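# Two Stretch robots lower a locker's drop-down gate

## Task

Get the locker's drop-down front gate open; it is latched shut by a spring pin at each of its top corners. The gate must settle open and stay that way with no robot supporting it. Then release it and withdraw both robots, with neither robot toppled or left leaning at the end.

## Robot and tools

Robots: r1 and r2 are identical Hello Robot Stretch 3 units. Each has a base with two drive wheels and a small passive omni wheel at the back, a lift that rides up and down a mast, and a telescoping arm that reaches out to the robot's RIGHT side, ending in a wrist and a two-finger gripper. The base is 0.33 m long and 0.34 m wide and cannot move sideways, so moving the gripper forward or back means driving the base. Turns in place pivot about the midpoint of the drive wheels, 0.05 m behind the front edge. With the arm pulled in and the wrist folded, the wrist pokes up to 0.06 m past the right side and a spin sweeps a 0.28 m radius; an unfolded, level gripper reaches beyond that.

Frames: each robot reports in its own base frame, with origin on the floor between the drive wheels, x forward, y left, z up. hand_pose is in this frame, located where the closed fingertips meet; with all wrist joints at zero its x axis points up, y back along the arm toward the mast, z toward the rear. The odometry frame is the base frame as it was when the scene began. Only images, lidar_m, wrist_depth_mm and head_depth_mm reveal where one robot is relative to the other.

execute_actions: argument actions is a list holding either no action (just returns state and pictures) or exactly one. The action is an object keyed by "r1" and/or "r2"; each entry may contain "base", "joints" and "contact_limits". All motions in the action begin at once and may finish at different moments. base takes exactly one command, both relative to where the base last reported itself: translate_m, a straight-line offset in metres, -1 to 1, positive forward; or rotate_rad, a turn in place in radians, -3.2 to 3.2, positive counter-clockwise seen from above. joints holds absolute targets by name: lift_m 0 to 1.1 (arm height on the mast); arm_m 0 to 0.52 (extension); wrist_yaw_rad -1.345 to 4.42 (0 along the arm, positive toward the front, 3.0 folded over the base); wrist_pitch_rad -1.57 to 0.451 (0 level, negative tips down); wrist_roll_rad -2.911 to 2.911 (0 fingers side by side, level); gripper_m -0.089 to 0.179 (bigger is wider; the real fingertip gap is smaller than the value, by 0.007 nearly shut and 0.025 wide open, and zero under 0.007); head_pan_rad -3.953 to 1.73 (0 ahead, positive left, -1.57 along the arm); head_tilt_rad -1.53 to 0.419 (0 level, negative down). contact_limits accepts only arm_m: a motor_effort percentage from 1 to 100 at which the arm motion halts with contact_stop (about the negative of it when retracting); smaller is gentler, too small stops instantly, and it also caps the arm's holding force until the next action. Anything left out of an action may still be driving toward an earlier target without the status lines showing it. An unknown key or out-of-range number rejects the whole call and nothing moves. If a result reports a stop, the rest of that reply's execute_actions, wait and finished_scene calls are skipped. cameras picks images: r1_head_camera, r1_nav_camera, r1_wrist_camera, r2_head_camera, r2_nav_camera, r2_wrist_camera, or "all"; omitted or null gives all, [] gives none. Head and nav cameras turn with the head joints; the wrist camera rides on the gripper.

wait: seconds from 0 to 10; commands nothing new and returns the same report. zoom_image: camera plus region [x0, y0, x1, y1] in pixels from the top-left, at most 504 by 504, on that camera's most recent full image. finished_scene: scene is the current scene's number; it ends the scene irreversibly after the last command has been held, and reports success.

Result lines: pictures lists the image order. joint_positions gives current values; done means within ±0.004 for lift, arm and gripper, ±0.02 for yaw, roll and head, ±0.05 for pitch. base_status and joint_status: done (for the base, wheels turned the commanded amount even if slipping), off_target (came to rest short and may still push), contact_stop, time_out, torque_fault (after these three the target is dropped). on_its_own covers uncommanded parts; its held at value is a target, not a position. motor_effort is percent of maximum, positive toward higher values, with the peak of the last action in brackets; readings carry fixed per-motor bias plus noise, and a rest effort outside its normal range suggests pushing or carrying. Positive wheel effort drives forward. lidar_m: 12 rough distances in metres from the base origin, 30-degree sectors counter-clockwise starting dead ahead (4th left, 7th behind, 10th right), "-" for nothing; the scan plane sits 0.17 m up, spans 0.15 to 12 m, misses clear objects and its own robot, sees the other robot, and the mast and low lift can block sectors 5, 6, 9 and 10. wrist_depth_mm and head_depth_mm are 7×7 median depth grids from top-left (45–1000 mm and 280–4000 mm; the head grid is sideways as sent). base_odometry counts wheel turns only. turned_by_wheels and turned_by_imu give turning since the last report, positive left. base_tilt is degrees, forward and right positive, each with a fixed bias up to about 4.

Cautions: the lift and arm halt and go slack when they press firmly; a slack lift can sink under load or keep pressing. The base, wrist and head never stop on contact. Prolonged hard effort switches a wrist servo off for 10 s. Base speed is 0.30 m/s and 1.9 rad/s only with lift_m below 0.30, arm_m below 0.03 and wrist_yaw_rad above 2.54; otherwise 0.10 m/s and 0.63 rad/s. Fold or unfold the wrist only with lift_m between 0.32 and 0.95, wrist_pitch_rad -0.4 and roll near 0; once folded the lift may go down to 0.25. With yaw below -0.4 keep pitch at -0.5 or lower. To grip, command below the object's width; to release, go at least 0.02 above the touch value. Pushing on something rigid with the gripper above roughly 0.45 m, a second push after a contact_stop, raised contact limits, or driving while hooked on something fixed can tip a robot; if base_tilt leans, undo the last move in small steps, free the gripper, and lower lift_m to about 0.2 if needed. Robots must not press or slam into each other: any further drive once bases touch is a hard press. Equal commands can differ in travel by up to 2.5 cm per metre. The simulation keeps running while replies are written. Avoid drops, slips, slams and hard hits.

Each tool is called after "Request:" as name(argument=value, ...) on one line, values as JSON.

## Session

Request:
execute_actions(actions=[])

Scene clock: 0.00 s.
r1.base_odometry: x=+0.000 y=+0.000 heading=+0.000 (m, m, rad; r1's odometry frame)
r1.turned_by_wheels: +0.000 (rad since the last result)
r1.turned_by_imu: +0.000 (rad since the last result)
r1.base_tilt: forward=-0.9 right=-0.2 (deg)
r1.lidar_m: 3.37 2.08 1.52 1.47 1.52 1.40 1.35 1.40 1.89 5.20 2.28 3.50
r1.head_depth_mm: 2251 3380 3441 3474 3473 3043 2121 / 2235 3372 3431 3427 3488 3052 2146 / 2215 3388 3393 3420 3436 3125 2171 / 2184 3318 3361 3423 3448 3174 2185 / 2165 3315 3361 3421 3432 3230 2206 / 2141 3293 3317 3394 3366 3241 2202 / 2124 3286 3316 3355 3375 3276 2234
r1.base_status: not commanded
r1.joint_positions: lift_m=+0.490 arm_m=-0.001 wrist_yaw_rad=+2.997 wrist_pitch_rad=-0.562 wrist_roll_rad=-0.016 gripper_m=+0.037 head_pan_rad=+0.015 head_tilt_rad=-0.004
r1.joint_status: not commanded
r1.motor_effort: left_wheel=-1 right_wheel=+0 lift_m=+32 arm_m=+1 wrist_yaw_rad=+0 wrist_pitch_rad=+5 wrist_roll_rad=+0 gripper_m=+0 head_pan_rad=+0 head_tilt_rad=+1 (%)
r1.hand_pose: x=+0.0082 y=+0.0576 z=+0.4714 quat_wxyz=(+0.244, +0.686, +0.149, +0.669) (m; r1's base frame)
r1.wrist_depth_mm: - - - - - - - / - - - - - - - / - - - - - - - / 866 889 960 993 - - - / 740 761 814 842 840 878 911 / 639 659 - 705 737 737 782 / 563 586 - 620 641 658 668
r2.base_odometry: x=+0.000 y=+0.000 heading=+0.000 (m, m, rad; r2's odometry frame)
r2.turned_by_wheels: +0.000 (rad since the last result)
r2.turned_by_imu: +0.000 (rad since the last result)
r2.base_tilt: forward=-0.4 right=-0.2 (deg)
r2.lidar_m: 3.56 2.34 3.26 2.07 1.87 1.88 1.42 1.28 1.29 1.58 2.90 2.91
r2.head_depth_mm: 1803 2564 3375 3368 3339 3279 2826 / 1656 2588 3711 3716 3652 3611 2833 / 1605 2607 - - - 3941 2817 / 1818 2576 - - - - 2838 / 1834 2600 - - - - 2804 / 1835 2631 - - - - 2785 / 1838 2638 - - - - 2753
r2.base_status: not commanded
r2.joint_positions: lift_m=+0.332 arm_m=-0.001 wrist_yaw_rad=+2.869 wrist_pitch_rad=-0.343 wrist_roll_rad=-0.005 gripper_m=+0.037 head_pan_rad=-0.003 head_tilt_rad=+0.007
r2.joint_status: not commanded
r2.motor_effort: left_wheel=+0 right_wheel=+0 lift_m=+23 arm_m=-1 wrist_yaw_rad=-1 wrist_pitch_rad=+7 wrist_roll_rad=+0 gripper_m=+0 head_pan_rad=+1 head_tilt_rad=+3 (%)
r2.hand_pose: x=+0.0414 y=+0.0803 z=+0.3619 quat_wxyz=(+0.214, +0.705, +0.026, +0.676) (m; r2's base frame)
r2.wrist_depth_mm: - - - - - - - / - - - - - - - / - - - - - - - / - - - - - - - / - 831 849 849 820 808 795 / 651 673 - 656 661 644 632 / 545 - 524 533 514 532 532
pictures: r1_head_camera (sideways: a quarter turn clockwise sets it upright), r1_nav_camera (sideways: a quarter turn counterclockwise sets it upright), r1_wrist_camera, r2_head_camera (sideways: a quarter turn clockwise sets it upright), r2_nav_camera (sideways: a quarter turn counterclockwise sets it upright), r2_wrist_camera
Images, in order (width x height): r1_head_camera 896x504, r1_nav_camera 672x504, r1_wrist_camera 644x364, r2_head_camera 896x504, r2_nav_camera 672x504, r2_wrist_camera 644x364.

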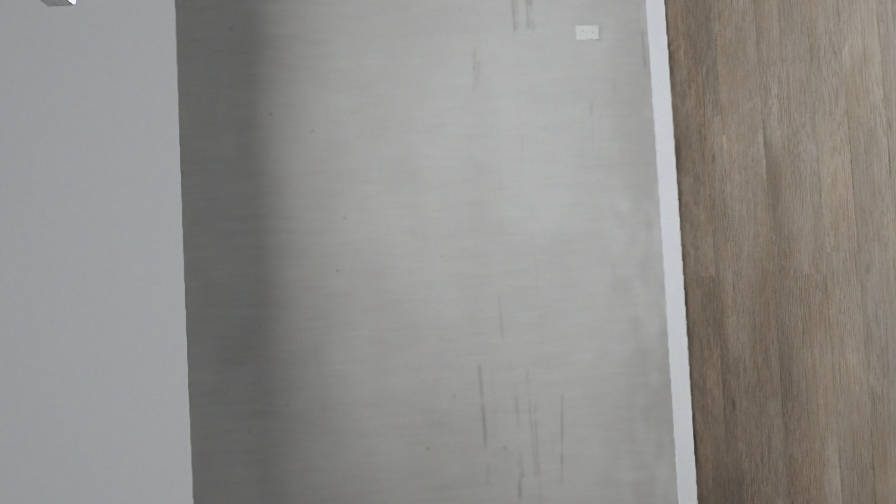

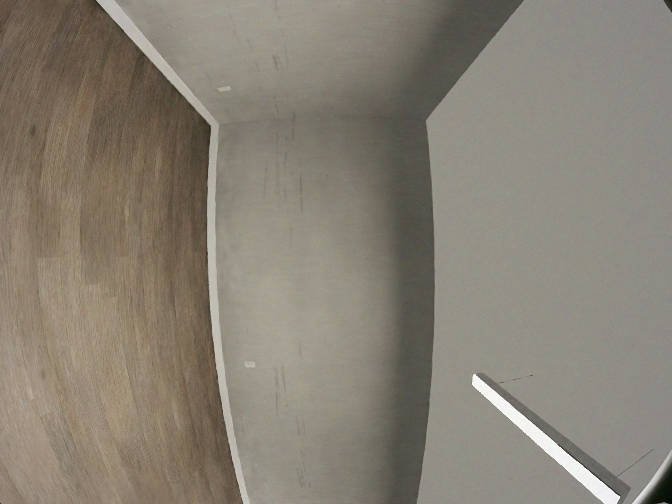

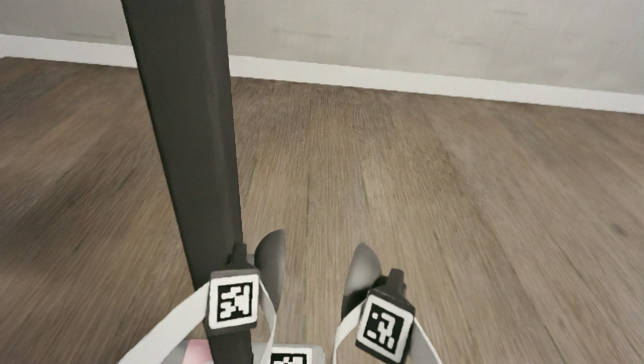

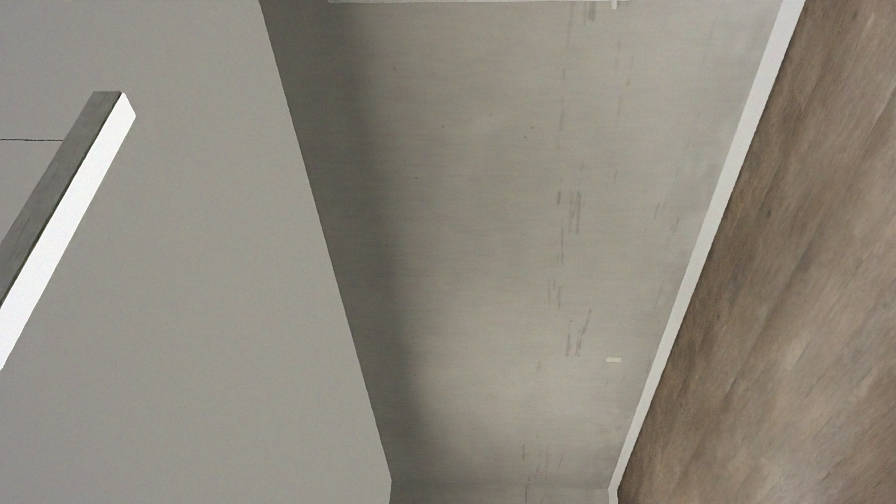

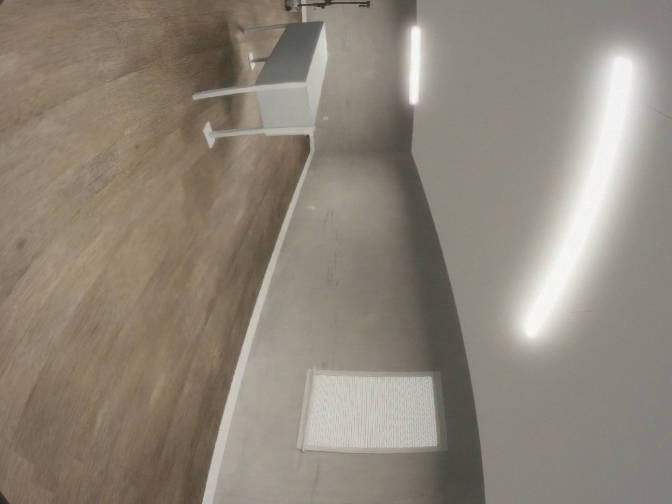

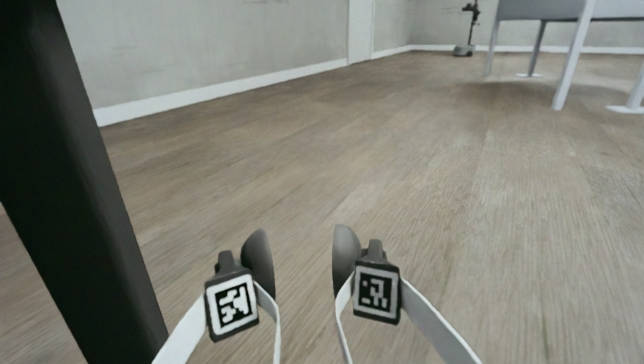

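Request:
execute_actions(actions=[{"r1":{"joints":{"head_pan_rad":-1.1,"head_tilt_rad":-0.4,"wrist_pitch_rad":-0.4}},"r2":{"joints":{"head_pan_rad":1.1,"head_tilt_rad":-0.4,"lift_m":0.28}}}], cameras=["r1_head_camera","r1_nav_camera","r2_head_camera"])

Scene clock: 6.00 s.
r1.base_odometry: x=+0.000 y=+0.000 heading=+0.000 (m, m, rad; r1's odometry frame)
r1.turned_by_wheels: +0.000 (rad since the last result)
r1.turned_by_imu: +0.000 (rad since the last result)
r1.base_tilt: forward=-1.0 right=-0.3 (deg)
r1.lidar_m: 3.37 2.09 1.52 1.47 1.52 1.40 1.35 1.40 1.89 5.20 2.29 3.50
r1.head_depth_mm: - - - 2989 2171 1699 1388 / - - 2301 2907 2187 1693 1393 / - - 2307 2888 2201 1701 1395 / - - - 3067 2209 1715 1397 / - - - 3042 2208 1720 1402 / - - - 3144 2228 1728 1409 / - - - 3166 2234 1743 1413
r1.base_status: not commanded
r1.joint_positions: lift_m=+0.490 arm_m=-0.001 wrist_yaw_rad=+2.997 wrist_pitch_rad=-0.423 wrist_roll_rad=-0.016 gripper_m=+0.037 head_pan_rad=-1.093 head_tilt_rad=-0.395
r1.joint_status: all done
r1.motor_effort: left_wheel=+1(1) right_wheel=+0(0) lift_m=+31(31) arm_m=+0(0) wrist_yaw_rad=+1(0) wrist_pitch_rad=+9(9) wrist_roll_rad=+0(0) gripper_m=+1(1) head_pan_rad=-3(43) head_tilt_rad=-3(32) (%)
r1.hand_pose: x=+0.0110 y=+0.0771 z=+0.5011 quat_wxyz=(+0.198, +0.694, +0.100, +0.685) (m; r1's base frame)
r1.wrist_depth_mm: - - - - - - - / - - - - - - - / - - - - - - - / - - - - - - - / 850 876 971 - - - - / 709 727 - 792 847 877 906 / 611 642 651 668 730 739 753
r2.base_odometry: x=+0.000 y=+0.000 heading=+0.000 (m, m, rad; r2's odometry frame)
r2.turned_by_wheels: +0.000 (rad since the last result)
r2.turned_by_imu: +0.000 (rad since the last result)
r2.base_tilt: forward=-0.4 right=-0.2 (deg)
r2.lidar_m: 3.56 2.35 3.26 2.07 1.87 1.87 1.42 1.28 1.29 1.57 2.90 2.92
r2.head_depth_mm: - - - - 2698 1979 1569 / - - - - 2683 1978 1566 / - - - - 2683 1971 1560 / - - - - 2677 1963 1557 / 3486 3610 3835 3858 2645 1968 1553 / 2977 3084 3197 3376 2667 1953 1546 / 2556 2649 2753 2873 2641 1950 1547
r2.base_status: not commanded
r2.joint_positions: lift_m=+0.280 arm_m=-0.001 wrist_yaw_rad=+2.869 wrist_pitch_rad=-0.344 wrist_roll_rad=-0.005 gripper_m=+0.037 head_pan_rad=+1.093 head_tilt_rad=-0.395
r2.joint_status: all done
r2.motor_effort: left_wheel=+0(0) right_wheel=+0(0) lift_m=+19(22) arm_m=-1(1) wrist_yaw_rad=+0(1) wrist_pitch_rad=+7(7) wrist_roll_rad=+0(0) gripper_m=+0(1) head_pan_rad=+4(51) head_tilt_rad=-3(34) (%)
r2.hand_pose: x=+0.0414 y=+0.0802 z=+0.3098 quat_wxyz=(+0.215, +0.705, +0.026, +0.676) (m; r2's base frame)
r2.wrist_depth_mm: - - - - - - - / - - - - - - - / - - - - - - - / - 986 979 967 984 972 946 / - 738 755 742 718 713 707 / 573 587 - 571 597 573 559 / 483 - 485 476 458 473 473
pictures: r1_head_camera (sideways: a quarter turn clockwise sets it upright), r1_nav_camera (sideways: a quarter turn counterclockwise sets it upright), r2_head_camera (sideways: a quarter turn clockwise sets it upright)
Images, in order (width x height): r1_head_camera 896x504, r1_nav_camera 672x504, r2_head_camera 896x504.

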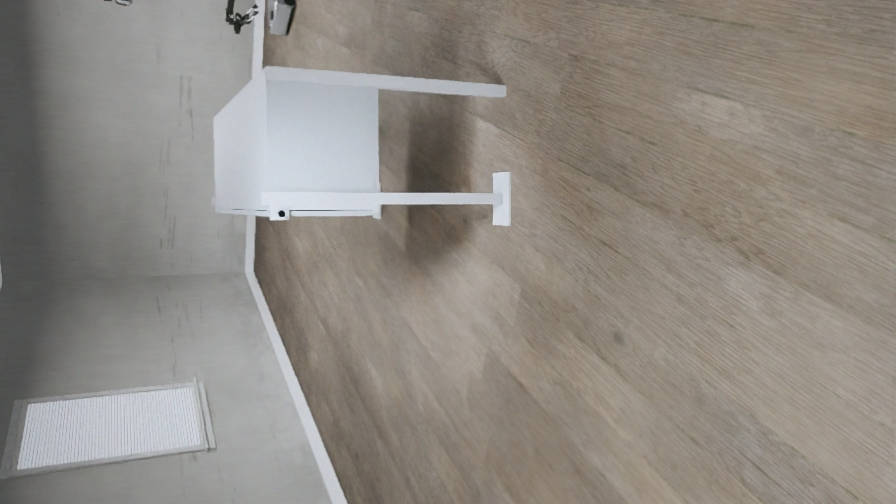

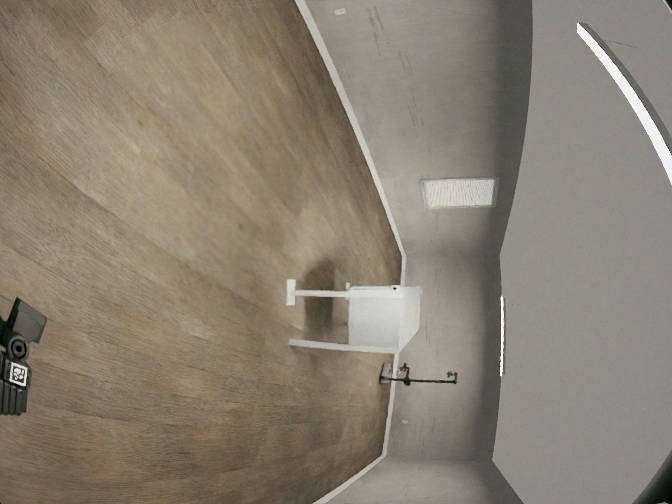

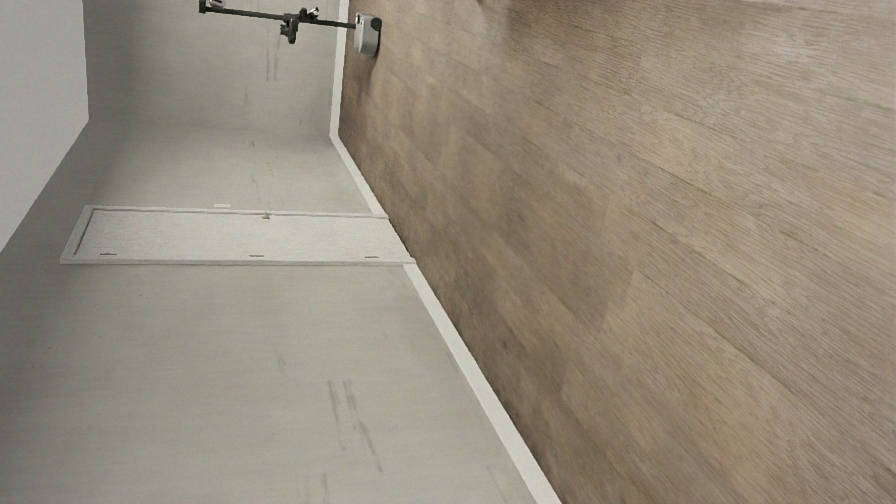

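Request:
execute_actions(actions=[{"r1":{"base":{"rotate_rad":-1.18},"joints":{"lift_m":0.28,"head_pan_rad":0,"head_tilt_rad":-0.5}},"r2":{"joints":{"head_pan_rad":0.5}}}], cameras=["r2_head_camera"])

Request:
execute_actions(actions=[{"r1":{"base":{"translate_m":0.8}}}], cameras=[])

Scene clock: 25.90 s.
r1.base_odometry: x=+0.000 y=+0.000 heading=-1.180 (m, m, rad; r1's odometry frame)
r1.turned_by_wheels: -1.180 (rad since the last result)
r1.turned_by_imu: -1.178 (rad since the last result)
r1.base_tilt: forward=-1.0 right=-0.4 (deg)
r1.lidar_m: 2.29 3.68 3.36 2.46 1.60 1.47 1.48 1.47 1.35 1.36 1.66 3.43
r1.head_depth_mm: - - 3625 2524 1913 1559 1288 / - - 3666 2523 1917 1558 1295 / - 2275 2492 2546 1952 1558 1312 / - 2268 3079 2552 1940 1566 1309 / - - 3721 2568 1946 1570 1312 / - - 3803 2572 1961 1568 1316 / - - 3866 2578 1965 1574 1317
r1.base_status: done
r1.joint_positions: lift_m=+0.280 arm_m=-0.001 wrist_yaw_rad=+2.997 wrist_pitch_rad=-0.421 wrist_roll_rad=-0.016 gripper_m=+0.037 head_pan_rad=-0.007 head_tilt_rad=-0.494
r1.joint_status: all done
r1.motor_effort: left_wheel=+3(9) right_wheel=-2(8) lift_m=+26(23) arm_m=+0(1) wrist_yaw_rad=+0(1) wrist_pitch_rad=+8(9) wrist_roll_rad=+0(0) gripper_m=+0(1) head_pan_rad=+4(45) head_tilt_rad=-4(16) (%)
r1.hand_pose: x=+0.0111 y=+0.0774 z=+0.2921 quat_wxyz=(+0.197, +0.695, +0.099, +0.685) (m; r1's base frame)
r1.wrist_depth_mm: - - - - - - - / - - - - - - - / 882 917 - - - - - / 693 712 775 814 880 948 - / 563 584 655 664 678 712 763 / 476 497 - 539 570 584 609 / - - - - 473 488 505
r2.base_odometry: x=+0.000 y=+0.000 heading=+0.000 (m, m, rad; r2's odometry frame)
r2.turned_by_wheels: +0.000 (rad since the last result)
r2.turned_by_imu: +0.000 (rad since the last result)
r2.base_tilt: forward=-0.4 right=-0.2 (deg)
r2.lidar_m: 3.56 2.35 3.27 2.06 1.87 1.88 1.42 1.29 1.29 1.58 2.91 2.91
r2.head_depth_mm: - - - - 2692 1976 1563 / - - - - 2691 1977 1554 / - - - 3348 2680 1956 1562 / - - 2898 2548 2646 1965 1549 / - - 2999 3556 2657 1963 1553 / - - - 3787 2660 1955 1545 / - - - - 2653 1953 1553
r2.base_status: not commanded
r2.joint_positions: lift_m=+0.280 arm_m=-0.001 wrist_yaw_rad=+2.869 wrist_pitch_rad=-0.344 wrist_roll_rad=-0.005 gripper_m=+0.037 head_pan_rad=+0.507 head_tilt_rad=-0.395
r2.joint_status: all done
r2.motor_effort: left_wheel=+0(0) right_wheel=+0(0) lift_m=+20(20) arm_m=-1(1) wrist_yaw_rad=+0(0) wrist_pitch_rad=+7(8) wrist_roll_rad=+0(0) gripper_m=+0(0) head_pan_rad=-3(39) head_tilt_rad=-2(2) (%)
r2.hand_pose: x=+0.0414 y=+0.0802 z=+0.3098 quat_wxyz=(+0.215, +0.705, +0.026, +0.676) (m; r2's base frame)
r2.wrist_depth_mm: - - - - - - - / - - - - - - - / - - - - - - - / - - 986 966 975 962 942 / - 741 752 744 709 718 688 / 579 587 - 567 589 561 566 / 488 - 484 477 463 470 473
pictures: r2_head_camera (sideways: a quarter turn clockwise sets it upright)
Images, in order (width x height): r2_head_camera 896x504.

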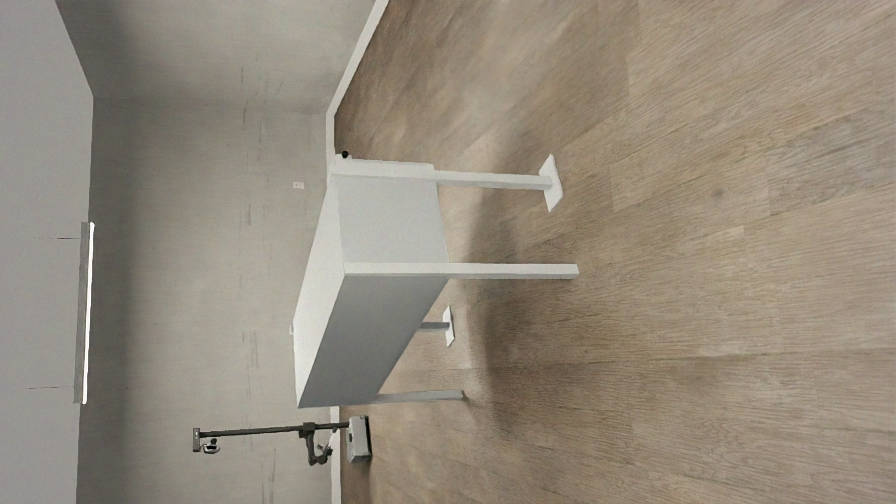

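Scene clock: 30.33 s.
r1.base_odometry: x=+0.305 y=-0.740 heading=-1.180 (m, m, rad; r1's odometry frame)
r1.turned_by_wheels: +0.000 (rad since the last result)
r1.turned_by_imu: -0.005 (rad since the last result)
r1.base_tilt: forward=-1.0 right=-0.6 (deg)
r1.lidar_m: 1.49 3.37 3.08 3.11 2.42 2.21 2.22 1.80 1.65 1.64 2.05 1.55
r1.head_depth_mm: - - 3620 2506 1913 1553 1300 / - - 1559 2218 1906 1550 1301 / - 2172 1548 2343 1934 1559 1305 / - 2196 1541 2250 1878 1563 1305 / - - 3749 2555 1939 1574 1311 / - - 3776 2579 1955 1572 1323 / - - 3809 2584 1962 1583 1316
r1.base_status: done
r1.joint_positions: lift_m=+0.280 arm_m=-0.001 wrist_yaw_rad=+2.997 wrist_pitch_rad=-0.421 wrist_roll_rad=-0.016 gripper_m=+0.037 head_pan_rad=-0.007 head_tilt_rad=-0.495
r1.joint_status: not commanded
r1.motor_effort: left_wheel=+3(13) right_wheel=-2(5) lift_m=+26(26) arm_m=+1(0) wrist_yaw_rad=+0(1) wrist_pitch_rad=+8(8) wrist_roll_rad=+0(0) gripper_m=+0(0) head_pan_rad=+3(4) head_tilt_rad=-3(4) (%)
r1.hand_pose: x=+0.0111 y=+0.0774 z=+0.2921 quat_wxyz=(+0.197, +0.695, +0.099, +0.685) (m; r1's base frame)
r1.wrist_depth_mm: - - - - - - - / - - - - - - - / 872 923 - - - - - / 687 707 776 814 884 943 - / 555 582 641 654 692 725 756 / 474 503 - 540 566 576 608 / - - - - 476 487 505
r2.base_odometry: x=+0.000 y=+0.000 heading=+0.000 (m, m, rad; r2's odometry frame)
r2.turned_by_wheels: +0.000 (rad since the last result)
r2.turned_by_imu: +0.000 (rad since the last result)
r2.base_tilt: forward=-0.5 right=-0.2 (deg)
r2.lidar_m: 3.53 2.34 3.27 2.07 1.87 1.88 1.42 1.28 1.29 1.57 2.90 2.92
r2.head_depth_mm: - - - - 2688 1977 1558 / - - - - 2694 1974 1562 / - - - 3336 2685 1955 1560 / - - 2927 2567 2637 1971 1556 / - - 2970 3560 2668 1967 1558 / - - - 3845 2667 1962 1557 / - - - - 2656 1958 1550
r2.base_status: not commanded
r2.joint_positions: lift_m=+0.280 arm_m=-0.001 wrist_yaw_rad=+2.869 wrist_pitch_rad=-0.344 wrist_roll_rad=-0.005 gripper_m=+0.037 head_pan_rad=+0.507 head_tilt_rad=-0.395
r2.joint_status: not commanded
r2.motor_effort: left_wheel=+0(0) right_wheel=+0(0) lift_m=+20(20) arm_m=-1(1) wrist_yaw_rad=+1(0) wrist_pitch_rad=+7(7) wrist_roll_rad=+0(0) gripper_m=+0(1) head_pan_rad=-4(3) head_tilt_rad=-3(2) (%)
r2.hand_pose: x=+0.0414 y=+0.0802 z=+0.3098 quat_wxyz=(+0.215, +0.705, +0.026, +0.676) (m; r2's base frame)
r2.wrist_depth_mm: - - - - - - - / - - - - - - - / - - - - - - - / - - - 976 952 955 930 / - 725 754 735 725 709 707 / 575 588 - 582 595 573 569 / 481 - 485 476 457 473 469
pictures: none
No camera images: the call's "cameras" was empty. Leave "cameras" out to get every camera's image.

Request:
execute_actions(actions=[{"r1":{"base":{"translate_m":0.755}},"r2":{"base":{"rotate_rad":0.137}}}], cameras=[])

Request:
execute_actions(actions=[{"r1":{"base":{"rotate_rad":1.65},"joints":{"head_pan_rad":-1.57,"head_tilt_rad":-0.6}},"r2":{"base":{"translate_m":1.0}}}], cameras=[])

Request:
execute_actions(actions=[{"r1":{"joints":{"lift_m":0.69}},"r2":{"base":{"translate_m":1.0}}}], cameras=[])

Request:
execute_actions(actions=[{"r1":{"joints":{"wrist_yaw_rad":0}},"r2":{"base":{"rotate_rad":2.51},"joints":{"head_pan_rad":-1.57,"head_tilt_rad":-0.6}}}], cameras=["r1_head_camera","r2_head_camera"])

Scene clock: 46.07 s.
r1.base_odometry: x=+0.593 y=-1.438 heading=-1.180 (m, m, rad; r1's odometry frame)
r1.turned_by_wheels: +0.000 (rad since the last result)
r1.turned_by_imu: -0.004 (rad since the last result)
r1.base_tilt: forward=-1.2 right=-0.5 (deg)
r1.lidar_m: 0.74 3.08 2.82 2.84 3.17 2.92 2.93 2.10 1.90 1.92 2.38 0.86
r1.head_depth_mm: - - 1173 873 954 1502 1266 / - - 1180 868 948 1506 1299 / - - 1181 859 936 1509 1293 / - - 1278 855 941 1483 1266 / - - 3732 2573 1963 1558 1310 / - - 3786 2577 1950 1570 1315 / - - 3767 2601 1953 1576 1313
r1.base_status: done
r1.joint_positions: lift_m=+0.280 arm_m=-0.001 wrist_yaw_rad=+2.997 wrist_pitch_rad=-0.421 wrist_roll_rad=-0.016 gripper_m=+0.037 head_pan_rad=-0.007 head_tilt_rad=-0.495
r1.joint_status: not commanded
r1.motor_effort: left_wheel=+4(13) right_wheel=-3(5) lift_m=+25(26) arm_m=-1(0) wrist_yaw_rad=+1(1) wrist_pitch_rad=+9(9) wrist_roll_rad=+0(0) gripper_m=+1(0) head_pan_rad=+4(3) head_tilt_rad=-2(3) (%)
r1.hand_pose: x=+0.0111 y=+0.0774 z=+0.2921 quat_wxyz=(+0.197, +0.695, +0.099, +0.685) (m; r1's base frame)
r1.wrist_depth_mm: - - - - - - - / - - - - - - - / 897 938 - - - - - / 690 721 778 811 886 941 - / 559 586 642 649 688 722 762 / 476 503 - 528 573 585 610 / - - - - 475 485 513
r2.base_odometry: x=+0.000 y=+0.000 heading=+0.137 (m, m, rad; r2's odometry frame)
r2.turned_by_wheels: +0.137 (rad since the last result)
r2.turned_by_imu: +0.134 (rad since the last result)
r2.base_tilt: forward=-0.4 right=-0.2 (deg)
r2.lidar_m: 3.98 2.35 2.75 1.96 1.87 1.90 1.35 1.28 1.32 1.76 2.90 2.98
r2.head_depth_mm: - - - - 2675 1957 1568 / - - - 2686 2680 1970 1565 / - - 2904 2538 2583 1963 1554 / - - 3321 3854 2657 1961 1558 / - - - - 2661 1970 1554 / - - - - 2628 1959 1553 / - - - - 2657 1954 1541
r2.base_status: done
r2.joint_positions: lift_m=+0.280 arm_m=-0.001 wrist_yaw_rad=+2.869 wrist_pitch_rad=-0.344 wrist_roll_rad=-0.005 gripper_m=+0.037 head_pan_rad=+0.507 head_tilt_rad=-0.396
r2.joint_status: not commanded
r2.motor_effort: left_wheel=-2(6) right_wheel=+1(6) lift_m=+20(19) arm_m=-1(1) wrist_yaw_rad=+0(0) wrist_pitch_rad=+7(7) wrist_roll_rad=+0(0) gripper_m=+0(1) head_pan_rad=-4(4) head_tilt_rad=-2(2) (%)
r2.hand_pose: x=+0.0414 y=+0.0802 z=+0.3098 quat_wxyz=(+0.215, +0.705, +0.026, +0.676) (m; r2's base frame)
r2.wrist_depth_mm: - - - - - - - / - - - - - - - / - - - - - - - / - 975 966 966 944 965 939 / - 721 764 734 732 703 703 / 573 595 - 579 595 567 562 / 483 - 479 477 462 473 465
pictures: none
No camera images: the call's "cameras" was empty. Leave "cameras" out to get every camera's image.

Scene clock: 51.17 s.
r1.base_odometry: x=+0.593 y=-1.438 heading=+0.470 (m, m, rad; r1's odometry frame)
r1.turned_by_wheels: +1.650 (rad since the last result)
r1.turned_by_imu: +1.642 (rad since the last result)
r1.base_tilt: forward=-1.1 right=-0.3 (deg)
r1.lidar_m: 2.88 3.07 2.92 2.92 2.03 1.90 1.93 2.57 0.86 0.74 2.97 2.82
r1.head_depth_mm: - 1383 924 879 1016 1440 1229 / - 1393 926 881 1027 1446 1236 / - 1405 976 878 1003 1369 1237 / - - 2913 2162 1736 1457 1242 / - - 2932 2182 1747 1452 1244 / - - 2954 2198 1745 1455 1242 / 3889 - 2971 2200 1752 1463 1249
r1.base_status: done
r1.joint_positions: lift_m=+0.280 arm_m=-0.001 wrist_yaw_rad=+2.997 wrist_pitch_rad=-0.421 wrist_roll_rad=-0.016 gripper_m=+0.037 head_pan_rad=-1.563 head_tilt_rad=-0.593
r1.joint_status: all done
r1.motor_effort: left_wheel=-2(8) right_wheel=+2(7) lift_m=+26(26) arm_m=+0(0) wrist_yaw_rad=+1(1) wrist_pitch_rad=+8(8) wrist_roll_rad=+0(0) gripper_m=+0(1) head_pan_rad=-3(46) head_tilt_rad=-5(17) (%)
r1.hand_pose: x=+0.0111 y=+0.0773 z=+0.2921 quat_wxyz=(+0.197, +0.695, +0.099, +0.685) (m; r1's base frame)
r1.wrist_depth_mm: - - - - - - - / - - - - - - - / 895 927 - - - - - / 690 711 778 804 869 946 - / 562 585 640 661 678 709 762 / 477 498 - 534 568 581 610 / - - - - 472 488 503
r2.base_odometry: x=+0.991 y=+0.136 heading=+0.137 (m, m, rad; r2's odometry frame)
r2.turned_by_wheels: +0.000 (rad since the last result)
r2.turned_by_imu: -0.006 (rad since the last result)
r2.base_tilt: forward=-0.4 right=-0.2 (deg)
r2.lidar_m: 3.24 1.49 3.59 2.52 2.41 2.48 2.24 2.13 2.18 2.48 2.37 2.43
r2.head_depth_mm: - - - - 2688 1977 1560 / - - - - 2673 1967 1554 / - - - 3369 2552 1911 1556 / - - - 1660 2422 1953 1558 / - - - 1592 1691 1884 1539 / - - 2841 1751 2404 1892 1544 / - - - 3765 2635 1952 1550
r2.base_status: done
r2.joint_positions: lift_m=+0.280 arm_m=-0.001 wrist_yaw_rad=+2.869 wrist_pitch_rad=-0.344 wrist_roll_rad=-0.005 gripper_m=+0.037 head_pan_rad=+0.507 head_tilt_rad=-0.396
r2.joint_status: not commanded
r2.motor_effort: left_wheel=-2(6) right_wheel=+1(7) lift_m=+20(20) arm_m=-2(1) wrist_yaw_rad=+0(1) wrist_pitch_rad=+8(7) wrist_roll_rad=+0(0) gripper_m=+1(0) head_pan_rad=-4(4) head_tilt_rad=-3(2) (%)
r2.hand_pose: x=+0.0414 y=+0.0802 z=+0.3097 quat_wxyz=(+0.215, +0.705, +0.026, +0.676) (m; r2's base frame)
r2.wrist_depth_mm: - - - - - - - / - - - - - - - / - - - - - - - / - - 982 968 967 936 941 / - 723 751 752 715 717 697 / 578 599 - 582 598 572 563 / 482 - - 477 456 470 468
pictures: none
No camera images: the call's "cameras" was empty. Leave "cameras" out to get every camera's image.

Scene clock: 56.27 s.
r1.base_odometry: x=+0.593 y=-1.438 heading=+0.470 (m, m, rad; r1's odometry frame)
r1.turned_by_wheels: +0.000 (rad since the last result)
r1.turned_by_imu: +0.000 (rad since the last result)
r1.base_tilt: forward=-1.3 right=-0.3 (deg)
r1.lidar_m: 2.88 3.07 2.91 2.91 2.03 1.90 1.93 2.56 0.86 0.74 2.98 2.82
r1.head_depth_mm: - 1389 923 879 1013 1433 1230 / - 1386 924 884 1025 1436 1234 / - 1406 977 875 1004 1370 1240 / - - 2909 2174 1744 1447 1238 / - - 2920 2177 1751 1453 1245 / - - 2937 2198 1750 1462 1244 / 3864 3949 2961 2202 1761 1458 1247
r1.base_status: not commanded
r1.joint_positions: lift_m=+0.690 arm_m=-0.001 wrist_yaw_rad=+2.997 wrist_pitch_rad=-0.421 wrist_roll_rad=-0.016 gripper_m=+0.037 head_pan_rad=-1.563 head_tilt_rad=-0.593
r1.joint_status: all done
r1.motor_effort: left_wheel=-2(2) right_wheel=+2(2) lift_m=+36(41) arm_m=+0(0) wrist_yaw_rad=+0(0) wrist_pitch_rad=+9(8) wrist_roll_rad=+0(0) gripper_m=+0(1) head_pan_rad=-3(3) head_tilt_rad=-5(3) (%)
r1.hand_pose: x=+0.0111 y=+0.0774 z=+0.7017 quat_wxyz=(+0.197, +0.695, +0.099, +0.685) (m; r1's base frame)
r1.wrist_depth_mm: - - - - - - - / - - - - - - - / - - - - - - - / - - - - - - - / - - - - - - - / 952 971 - - - - - / 817 837 850 894 954 981 -
r2.base_odometry: x=+1.981 y=+0.273 heading=+0.137 (m, m, rad; r2's odometry frame)
r2.turned_by_wheels: +0.000 (rad since the last result)
r2.turned_by_imu: -0.006 (rad since the last result)
r2.base_tilt: forward=-0.4 right=-0.2 (deg)
r2.lidar_m: 2.46 5.79 0.84 0.95 2.96 3.04 3.12 2.98 2.74 1.92 1.82 1.87
r2.head_depth_mm: - - - - 2653 1973 1563 / - - - - 2663 1958 1566 / - - - - 2678 1970 1569 / - - - - 2671 1965 1556 / - - - - 2672 1964 1554 / - - - - 2649 1959 1552 / - - - - 2634 1951 1552
r2.base_status: done
r2.joint_positions: lift_m=+0.280 arm_m=-0.001 wrist_yaw_rad=+2.869 wrist_pitch_rad=-0.344 wrist_roll_rad=-0.005 gripper_m=+0.037 head_pan_rad=+0.507 head_tilt_rad=-0.396
r2.joint_status: not commanded
r2.motor_effort: left_wheel=-1(5) right_wheel=+0(6) lift_m=+20(19) arm_m=-1(1) wrist_yaw_rad=+0(0) wrist_pitch_rad=+7(7) wrist_roll_rad=+0(0) gripper_m=+0(0) head_pan_rad=-3(3) head_tilt_rad=-2(2) (%)
r2.hand_pose: x=+0.0414 y=+0.0802 z=+0.3097 quat_wxyz=(+0.215, +0.705, +0.026, +0.676) (m; r2's base frame)
r2.wrist_depth_mm: - - - - - - - / - - - - - - - / - - - - - - - / - 988 - 988 954 964 952 / - 743 738 746 716 713 706 / 572 598 - 571 593 572 573 / 485 - - 479 455 473 472
pictures: none
No camera images: the call's "cameras" was empty. Leave "cameras" out to get every camera's image.

Scene clock: 59.13 s.
r1.base_odometry: x=+0.593 y=-1.438 heading=+0.470 (m, m, rad; r1's odometry frame)
r1.turned_by_wheels: +0.000 (rad since the last result)
r1.turned_by_imu: +0.000 (rad since the last result)
r1.base_tilt: forward=-1.1 right=-0.4 (deg)
r1.lidar_m: 2.89 3.09 2.91 2.92 2.03 1.90 1.93 2.57 0.86 0.74 2.98 2.82
r1.head_depth_mm: - 1385 923 878 1020 1433 1227 / - 1393 925 882 1025 1440 1237 / - 1401 978 879 1004 1414 1235 / - 3863 2911 2190 1752 1451 1264 / - - 2923 2189 1750 1447 1243 / - - 2960 2189 1751 1454 1242 / 3894 3996 2941 2202 1749 1456 1245
r1.base_status: not commanded
r1.joint_positions: lift_m=+0.690 arm_m=-0.001 wrist_yaw_rad=+0.003 wrist_pitch_rad=-0.421 wrist_roll_rad=-0.016 gripper_m=+0.037 head_pan_rad=-1.563 head_tilt_rad=-0.593
r1.joint_status: all done
r1.motor_effort: left_wheel=-3(3) right_wheel=+2(2) lift_m=+36(36) arm_m=+0(0) wrist_yaw_rad=-3(2) wrist_pitch_rad=+8(8) wrist_roll_rad=+0(0) gripper_m=+0(0) head_pan_rad=-3(3) head_tilt_rad=-3(4) (%)
r1.hand_pose: x=-0.0208 y=-0.3683 z=+0.7017 quat_wxyz=(+0.697, +0.150, -0.685, -0.146) (m; r1's base frame)
r1.wrist_depth_mm: - - - - 446 415 398 / - - - - 466 447 424 / - - - - 497 479 450 / - - - - 546 513 480 / - - - - - 575 523 / 958 991 - - - - - / 805 866 837 893 943 947 640
r2.base_odometry: x=+1.981 y=+0.273 heading=+2.647 (m, m, rad; r2's odometry frame)
r2.turned_by_wheels: +2.510 (rad since the last result)
r2.turned_by_imu: +2.462 (rad since the last result)
r2.base_tilt: forward=-0.5 right=-0.2 (deg)
r2.lidar_m: 2.97 3.30 2.97 2.99 2.01 1.83 1.84 2.25 4.45 0.84 0.95 2.94
r2.head_depth_mm: - - 3926 2613 1982 1603 1336 / - - 3886 2614 1992 1590 1330 / - - 3806 2622 1973 1598 1331 / - 2718 1210 924 1054 1541 1323 / - - 1212 956 1068 1595 1330 / - - 1206 956 1069 1593 1333 / - - 1206 960 1081 1502 1320
r2.base_status: done
r2.joint_positions: lift_m=+0.280 arm_m=-0.001 wrist_yaw_rad=+2.869 wrist_pitch_rad=-0.344 wrist_roll_rad=-0.005 gripper_m=+0.037 head_pan_rad=-1.563 head_tilt_rad=-0.593
r2.joint_status: all done
r2.motor_effort: left_wheel=-2(6) right_wheel=+1(9) lift_m=+19(19) arm_m=-1(1) wrist_yaw_rad=+0(1) wrist_pitch_rad=+8(7) wrist_roll_rad=+0(0) gripper_m=+0(0) head_pan_rad=-4(51) head_tilt_rad=-4(27) (%)
r2.hand_pose: x=+0.0414 y=+0.0802 z=+0.3097 quat_wxyz=(+0.215, +0.705, +0.026, +0.676) (m; r2's base frame)
r2.wrist_depth_mm: - - - - - - - / - - - - - - - / - - - - - - - / - 992 983 980 955 958 936 / - 727 750 732 701 708 699 / 582 586 - 573 596 561 565 / 485 - - 481 462 471 470
pictures: r1_head_camera (sideways: a quarter turn clockwise sets it upright), r2_head_camera (sideways: a quarter turn clockwise sets it upright)
Images, in order (width x height): r1_head_camera 896x504, r2_head_camera 896x504.

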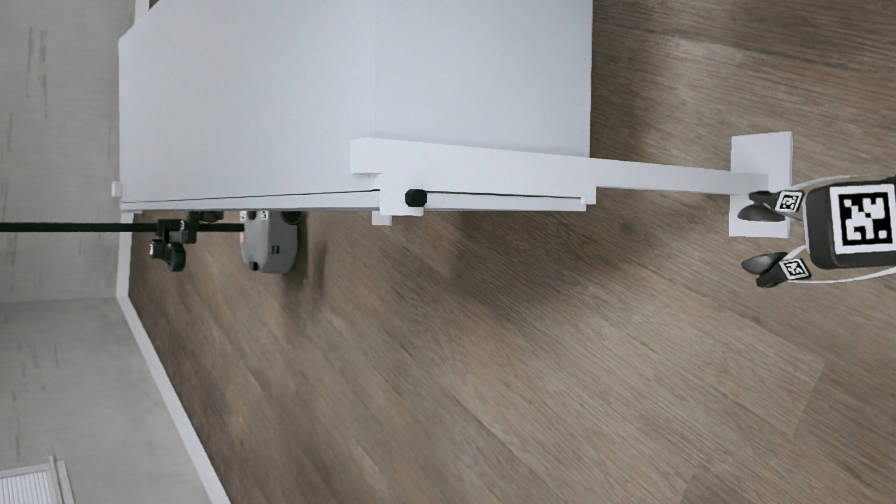

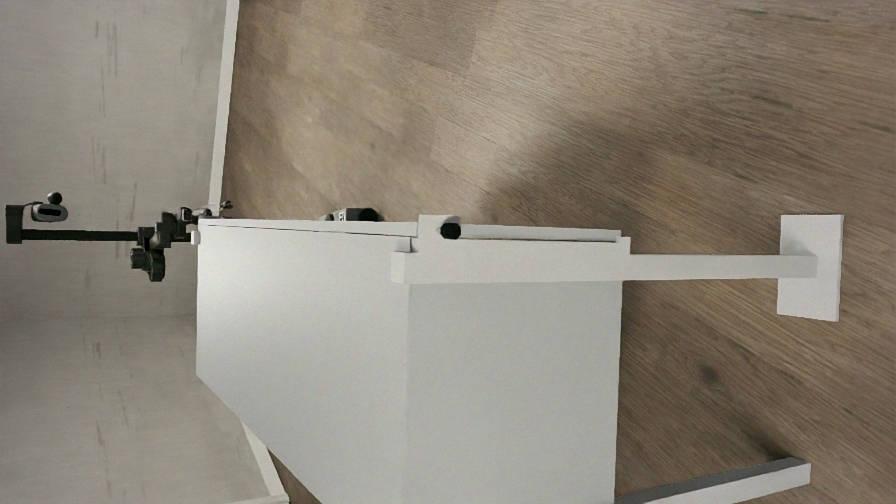

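Request:
execute_actions(actions=[{"r1":{"base":{"rotate_rad":-0.045},"joints":{"wrist_pitch_rad":0,"gripper_m":0.055,"lift_m":0.69}},"r2":{"base":{"rotate_rad":-0.03},"joints":{"lift_m":0.69,"wrist_pitch_rad":-0.4}}}], cameras=[])

Request:
execute_actions(actions=[{"r1":{"base":{"translate_m":-0.055},"joints":{"arm_m":0.2}},"r2":{"base":{"translate_m":0.008},"joints":{"wrist_yaw_rad":0}}}], cameras=[])

Request:
execute_actions(actions=[{"r2":{"joints":{"wrist_pitch_rad":0,"gripper_m":0.055,"arm_m":0.3}}}], cameras=["r1_head_camera","r1_wrist_camera","r2_head_camera","r2_wrist_camera"])

Scene clock: 84.83 s.
r1.base_odometry: x=+0.593 y=-1.438 heading=+0.425 (m, m, rad; r1's odometry frame)
r1.turned_by_wheels: -0.045 (rad since the last result)
r1.turned_by_imu: -0.045 (rad since the last result)
r1.base_tilt: forward=-1.0 right=-0.4 (deg)
r1.lidar_m: 2.86 3.12 2.92 2.96 2.06 1.90 1.93 2.47 0.86 0.74 3.03 2.81
r1.head_depth_mm: - 1384 920 892 1034 1436 1230 / - 1403 928 894 1034 1436 1231 / - 1399 932 875 1027 1390 1259 / - 3815 2662 2038 1706 1444 1293 / - - 2938 2179 1743 1453 1242 / - - 2942 2176 1744 1455 1237 / - - 2940 2209 1751 1455 1246
r1.base_status: done
r1.joint_positions: lift_m=+0.690 arm_m=-0.001 wrist_yaw_rad=+0.002 wrist_pitch_rad=-0.026 wrist_roll_rad=-0.016 gripper_m=+0.055 head_pan_rad=-1.563 head_tilt_rad=-0.593
r1.joint_status: all done
r1.motor_effort: left_wheel=+4(4) right_wheel=-2(2) lift_m=+37(36) arm_m=+0(0) wrist_yaw_rad=-2(3) wrist_pitch_rad=+10(11) wrist_roll_rad=+0(0) gripper_m=+0(75) head_pan_rad=-2(3) head_tilt_rad=-4(4) (%)
r1.hand_pose: x=-0.0208 y=-0.3998 z=+0.7977 quat_wxyz=(+0.713, +0.011, -0.701, -0.009) (m; r1's base frame)
r1.wrist_depth_mm: - - - - - - - / - - - - - - - / - - - - - - - / - - - - 490 481 470 / - - - - 501 487 476 / - - - - 513 496 488 / - - - - 518 509 491
r2.base_odometry: x=+1.981 y=+0.273 heading=+2.617 (m, m, rad; r2's odometry frame)
r2.turned_by_wheels: -0.030 (rad since the last result)
r2.turned_by_imu: -0.030 (rad since the last result)
r2.base_tilt: forward=-0.4 right=-0.2 (deg)
r2.lidar_m: 2.95 3.32 2.97 2.98 2.04 1.83 1.83 2.21 4.17 0.84 0.95 2.95
r2.head_depth_mm: - - 3927 2641 1989 1602 1339 / - - 3874 2618 1980 1593 1332 / - - 3845 2615 1988 1589 1333 / - 2936 1508 958 1082 1547 1320 / - - 1215 953 1062 1596 1321 / - - 1210 955 1062 1591 1328 / - - 1202 952 1068 1582 1316
r2.base_status: done
r2.joint_positions: lift_m=+0.690 arm_m=-0.001 wrist_yaw_rad=+2.869 wrist_pitch_rad=-0.413 wrist_roll_rad=-0.005 gripper_m=+0.037 head_pan_rad=-1.563 head_tilt_rad=-0.593
r2.joint_status: all done
r2.motor_effort: left_wheel=+1(4) right_wheel=-1(5) lift_m=+27(27) arm_m=-1(2) wrist_yaw_rad=+0(1) wrist_pitch_rad=+7(6) wrist_roll_rad=+0(0) gripper_m=+0(0) head_pan_rad=-3(4) head_tilt_rad=-4(3) (%)
r2.hand_pose: x=+0.0393 y=+0.0724 z=+0.7036 quat_wxyz=(+0.238, +0.703, +0.051, +0.668) (m; r2's base frame)
r2.wrist_depth_mm: - - - - - - - / - - - - - - - / - - - - - - - / - - - - - - - / - - - - - - - / - - - - - - - / 891 - 894 894 874 891 891
pictures: none
No camera images: the call's "cameras" was empty. Leave "cameras" out to get every camera's image.

Scene clock: 87.57 s.
r1.base_odometry: x=+0.543 y=-1.460 heading=+0.426 (m, m, rad; r1's odometry frame)
r1.turned_by_wheels: +0.000 (rad since the last result)
r1.turned_by_imu: +0.000 (rad since the last result)
r1.base_tilt: forward=-1.1 right=-0.2 (deg)
r1.lidar_m: 2.91 3.15 2.94 2.97 2.01 1.85 1.87 2.41 0.83 0.73 3.06 2.88
r1.head_depth_mm: - 1494 920 886 1026 1408 1257 / - 1394 927 886 1005 - 1209 / - 1400 930 887 1006 - 1232 / - 1519 980 867 - 1416 1237 / - - 2918 2208 1743 1446 1238 / - - 2945 2194 1748 1453 1244 / - - 2981 2200 1752 1462 1240
r1.base_status: done
r1.joint_positions: lift_m=+0.690 arm_m=+0.200 wrist_yaw_rad=+0.001 wrist_pitch_rad=-0.025 wrist_roll_rad=-0.016 gripper_m=+0.055 head_pan_rad=-1.563 head_tilt_rad=-0.593
r1.joint_status: all done
r1.motor_effort: left_wheel=+3(6) right_wheel=-2(5) lift_m=+37(35) arm_m=+3(0) wrist_yaw_rad=-2(3) wrist_pitch_rad=+10(11) wrist_roll_rad=+0(0) gripper_m=+0(0) head_pan_rad=-3(3) head_tilt_rad=-4(3) (%)
r1.hand_pose: x=-0.0211 y=-0.6002 z=+0.7980 quat_wxyz=(+0.713, +0.010, -0.701, -0.008) (m; r1's base frame)
r1.wrist_depth_mm: - - - - - - - / - - - - - - - / - - - - 292 - - / - - - 293 294 289 280 / - - - 306 303 293 283 / - - - 307 309 301 289 / - - - 313 313 306 294
r2.base_odometry: x=+1.974 y=+0.277 heading=+2.617 (m, m, rad; r2's odometry frame)
r2.turned_by_wheels: +0.000 (rad since the last result)
r2.turned_by_imu: +0.000 (rad since the last result)
r2.base_tilt: forward=-0.4 right=-0.2 (deg)
r2.lidar_m: 2.95 3.31 2.96 2.98 2.05 1.83 1.84 2.21 4.20 0.84 0.94 2.93
r2.head_depth_mm: - - 3887 2639 1989 1595 1334 / - - 3867 2634 1983 1592 1336 / - - 3857 2623 1980 1587 1347 / - 2916 1297 951 1787 1504 1323 / - 2901 1209 950 1060 1590 1321 / - - 1207 956 1065 1587 1329 / - - 1205 954 1064 1586 1319
r2.base_status: done
r2.joint_positions: lift_m=+0.690 arm_m=-0.001 wrist_yaw_rad=+0.002 wrist_pitch_rad=-0.413 wrist_roll_rad=-0.005 gripper_m=+0.037 head_pan_rad=-1.563 head_tilt_rad=-0.593
r2.joint_status: all done
r2.motor_effort: left_wheel=+1(4) right_wheel=-1(3) lift_m=+26(26) arm_m=-1(1) wrist_yaw_rad=-2(4) wrist_pitch_rad=+7(7) wrist_roll_rad=+0(0) gripper_m=+0(0) head_pan_rad=-4(4) head_tilt_rad=-4(4) (%)
r2.hand_pose: x=-0.0210 y=-0.3694 z=+0.7036 quat_wxyz=(+0.694, +0.146, -0.690, -0.144) (m; r2's base frame)
r2.wrist_depth_mm: 515 520 530 - - - - / 548 568 571 - - - - / 590 618 624 - - - - / 649 - 684 - - - - / - - - - - - - / - - - - - - - / 910 894 878 915 891 910 907
pictures: none
No camera images: the call's "cameras" was empty. Leave "cameras" out to get every camera's image.

Scene clock: 91.00 s.
r1.base_odometry: x=+0.543 y=-1.460 heading=+0.426 (m, m, rad; r1's odometry frame)
r1.turned_by_wheels: +0.000 (rad since the last result)
r1.turned_by_imu: +0.000 (rad since the last result)
r1.base_tilt: forward=-1.0 right=-0.3 (deg)
r1.lidar_m: 2.91 3.15 2.94 2.97 2.01 1.85 1.87 2.40 0.83 0.73 3.06 2.87
r1.head_depth_mm: - 1496 923 889 1027 1406 1253 / - 1390 925 886 1004 - 1214 / - 1406 931 885 1006 - 1234 / - 1520 979 869 - 1416 1242 / - - 2931 2193 1742 1452 1245 / - - 2950 2211 1747 1458 1245 / - - 2941 2200 1765 1463 1249
r1.base_status: not commanded
r1.joint_positions: lift_m=+0.690 arm_m=+0.200 wrist_yaw_rad=+0.001 wrist_pitch_rad=-0.025 wrist_roll_rad=-0.016 gripper_m=+0.055 head_pan_rad=-1.563 head_tilt_rad=-0.593
r1.joint_status: not commanded
r1.motor_effort: left_wheel=+3(3) right_wheel=-2(2) lift_m=+36(36) arm_m=+3(4) wrist_yaw_rad=+0(1) wrist_pitch_rad=+10(10) wrist_roll_rad=+0(0) gripper_m=+1(1) head_pan_rad=-3(3) head_tilt_rad=-4(6) (%)
r1.hand_pose: x=-0.0211 y=-0.6002 z=+0.7980 quat_wxyz=(+0.713, +0.010, -0.701, -0.008) (m; r1's base frame)
r1.wrist_depth_mm: - - - - - - - / - - - - - - - / - - - - 294 - - / - - - 292 292 287 280 / - - - 307 301 294 283 / - - - 307 309 299 288 / - - - 312 312 306 293
r2.base_odometry: x=+1.974 y=+0.277 heading=+2.617 (m, m, rad; r2's odometry frame)
r2.turned_by_wheels: +0.000 (rad since the last result)
r2.turned_by_imu: +0.000 (rad since the last result)
r2.base_tilt: forward=-0.5 right=-0.2 (deg)
r2.lidar_m: 2.95 3.31 2.97 2.98 2.05 1.83 1.84 2.22 4.17 0.84 0.94 2.94
r2.head_depth_mm: - - 3908 2648 1974 1647 1399 / - - 3834 2614 2053 - 1333 / - - 3887 2622 2122 - 1334 / - 2949 1296 954 1054 1238 1308 / - 2894 1209 953 1061 1590 1325 / - - 1206 957 1064 1586 1327 / - - 1207 954 1063 1584 1318
r2.base_status: not commanded
r2.joint_positions: lift_m=+0.690 arm_m=+0.300 wrist_yaw_rad=+0.001 wrist_pitch_rad=-0.023 wrist_roll_rad=-0.005 gripper_m=+0.055 head_pan_rad=-1.563 head_tilt_rad=-0.593
r2.joint_status: all done
r2.motor_effort: left_wheel=+0(0) right_wheel=-1(1) lift_m=+27(26) arm_m=+2(5) wrist_yaw_rad=-1(3) wrist_pitch_rad=+12(12) wrist_roll_rad=+0(0) gripper_m=+0(80) head_pan_rad=-3(4) head_tilt_rad=-4(4) (%)
r2.hand_pose: x=-0.0213 y=-0.7003 z=+0.7986 quat_wxyz=(+0.709, +0.009, -0.705, -0.008) (m; r2's base frame)
r2.wrist_depth_mm: - - - - - - - / - - - - - - - / - 296 282 - - - - / 291 296 287 - - - - / 297 305 294 - - - - / 304 311 - - - - - / 310 314 310 - - - -
pictures: r1_head_camera (sideways: a quarter turn clockwise sets it upright), r1_wrist_camera, r2_head_camera (sideways: a quarter turn clockwise sets it upright), r2_wrist_camera
Images, in order (width x height): r1_head_camera 896x504, r1_wrist_camera 644x364, r2_head_camera 896x504, r2_wrist_camera 644x364.

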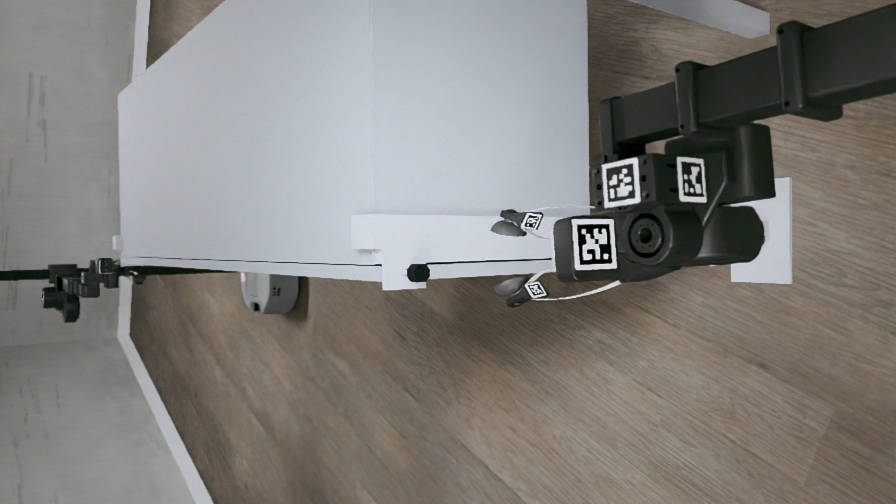

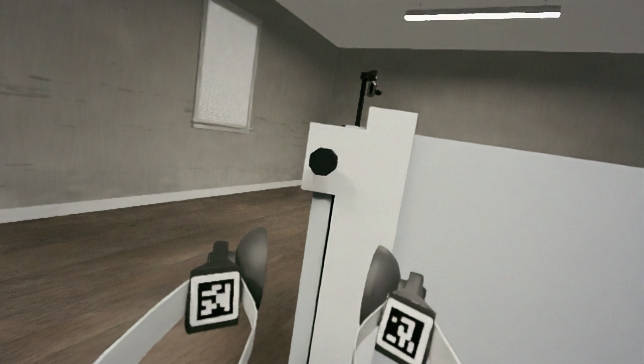

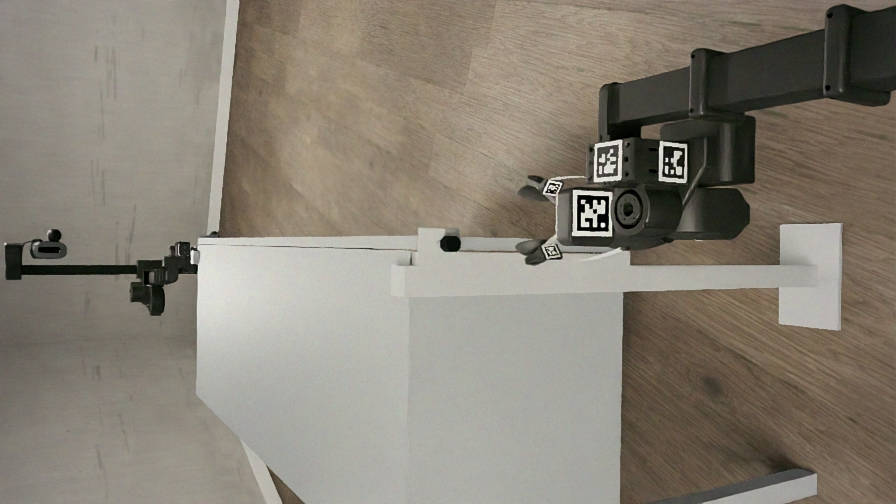

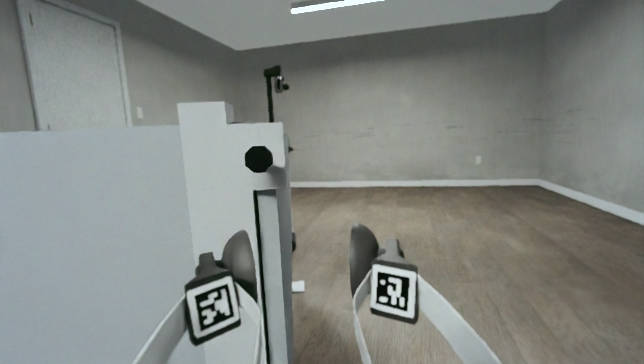

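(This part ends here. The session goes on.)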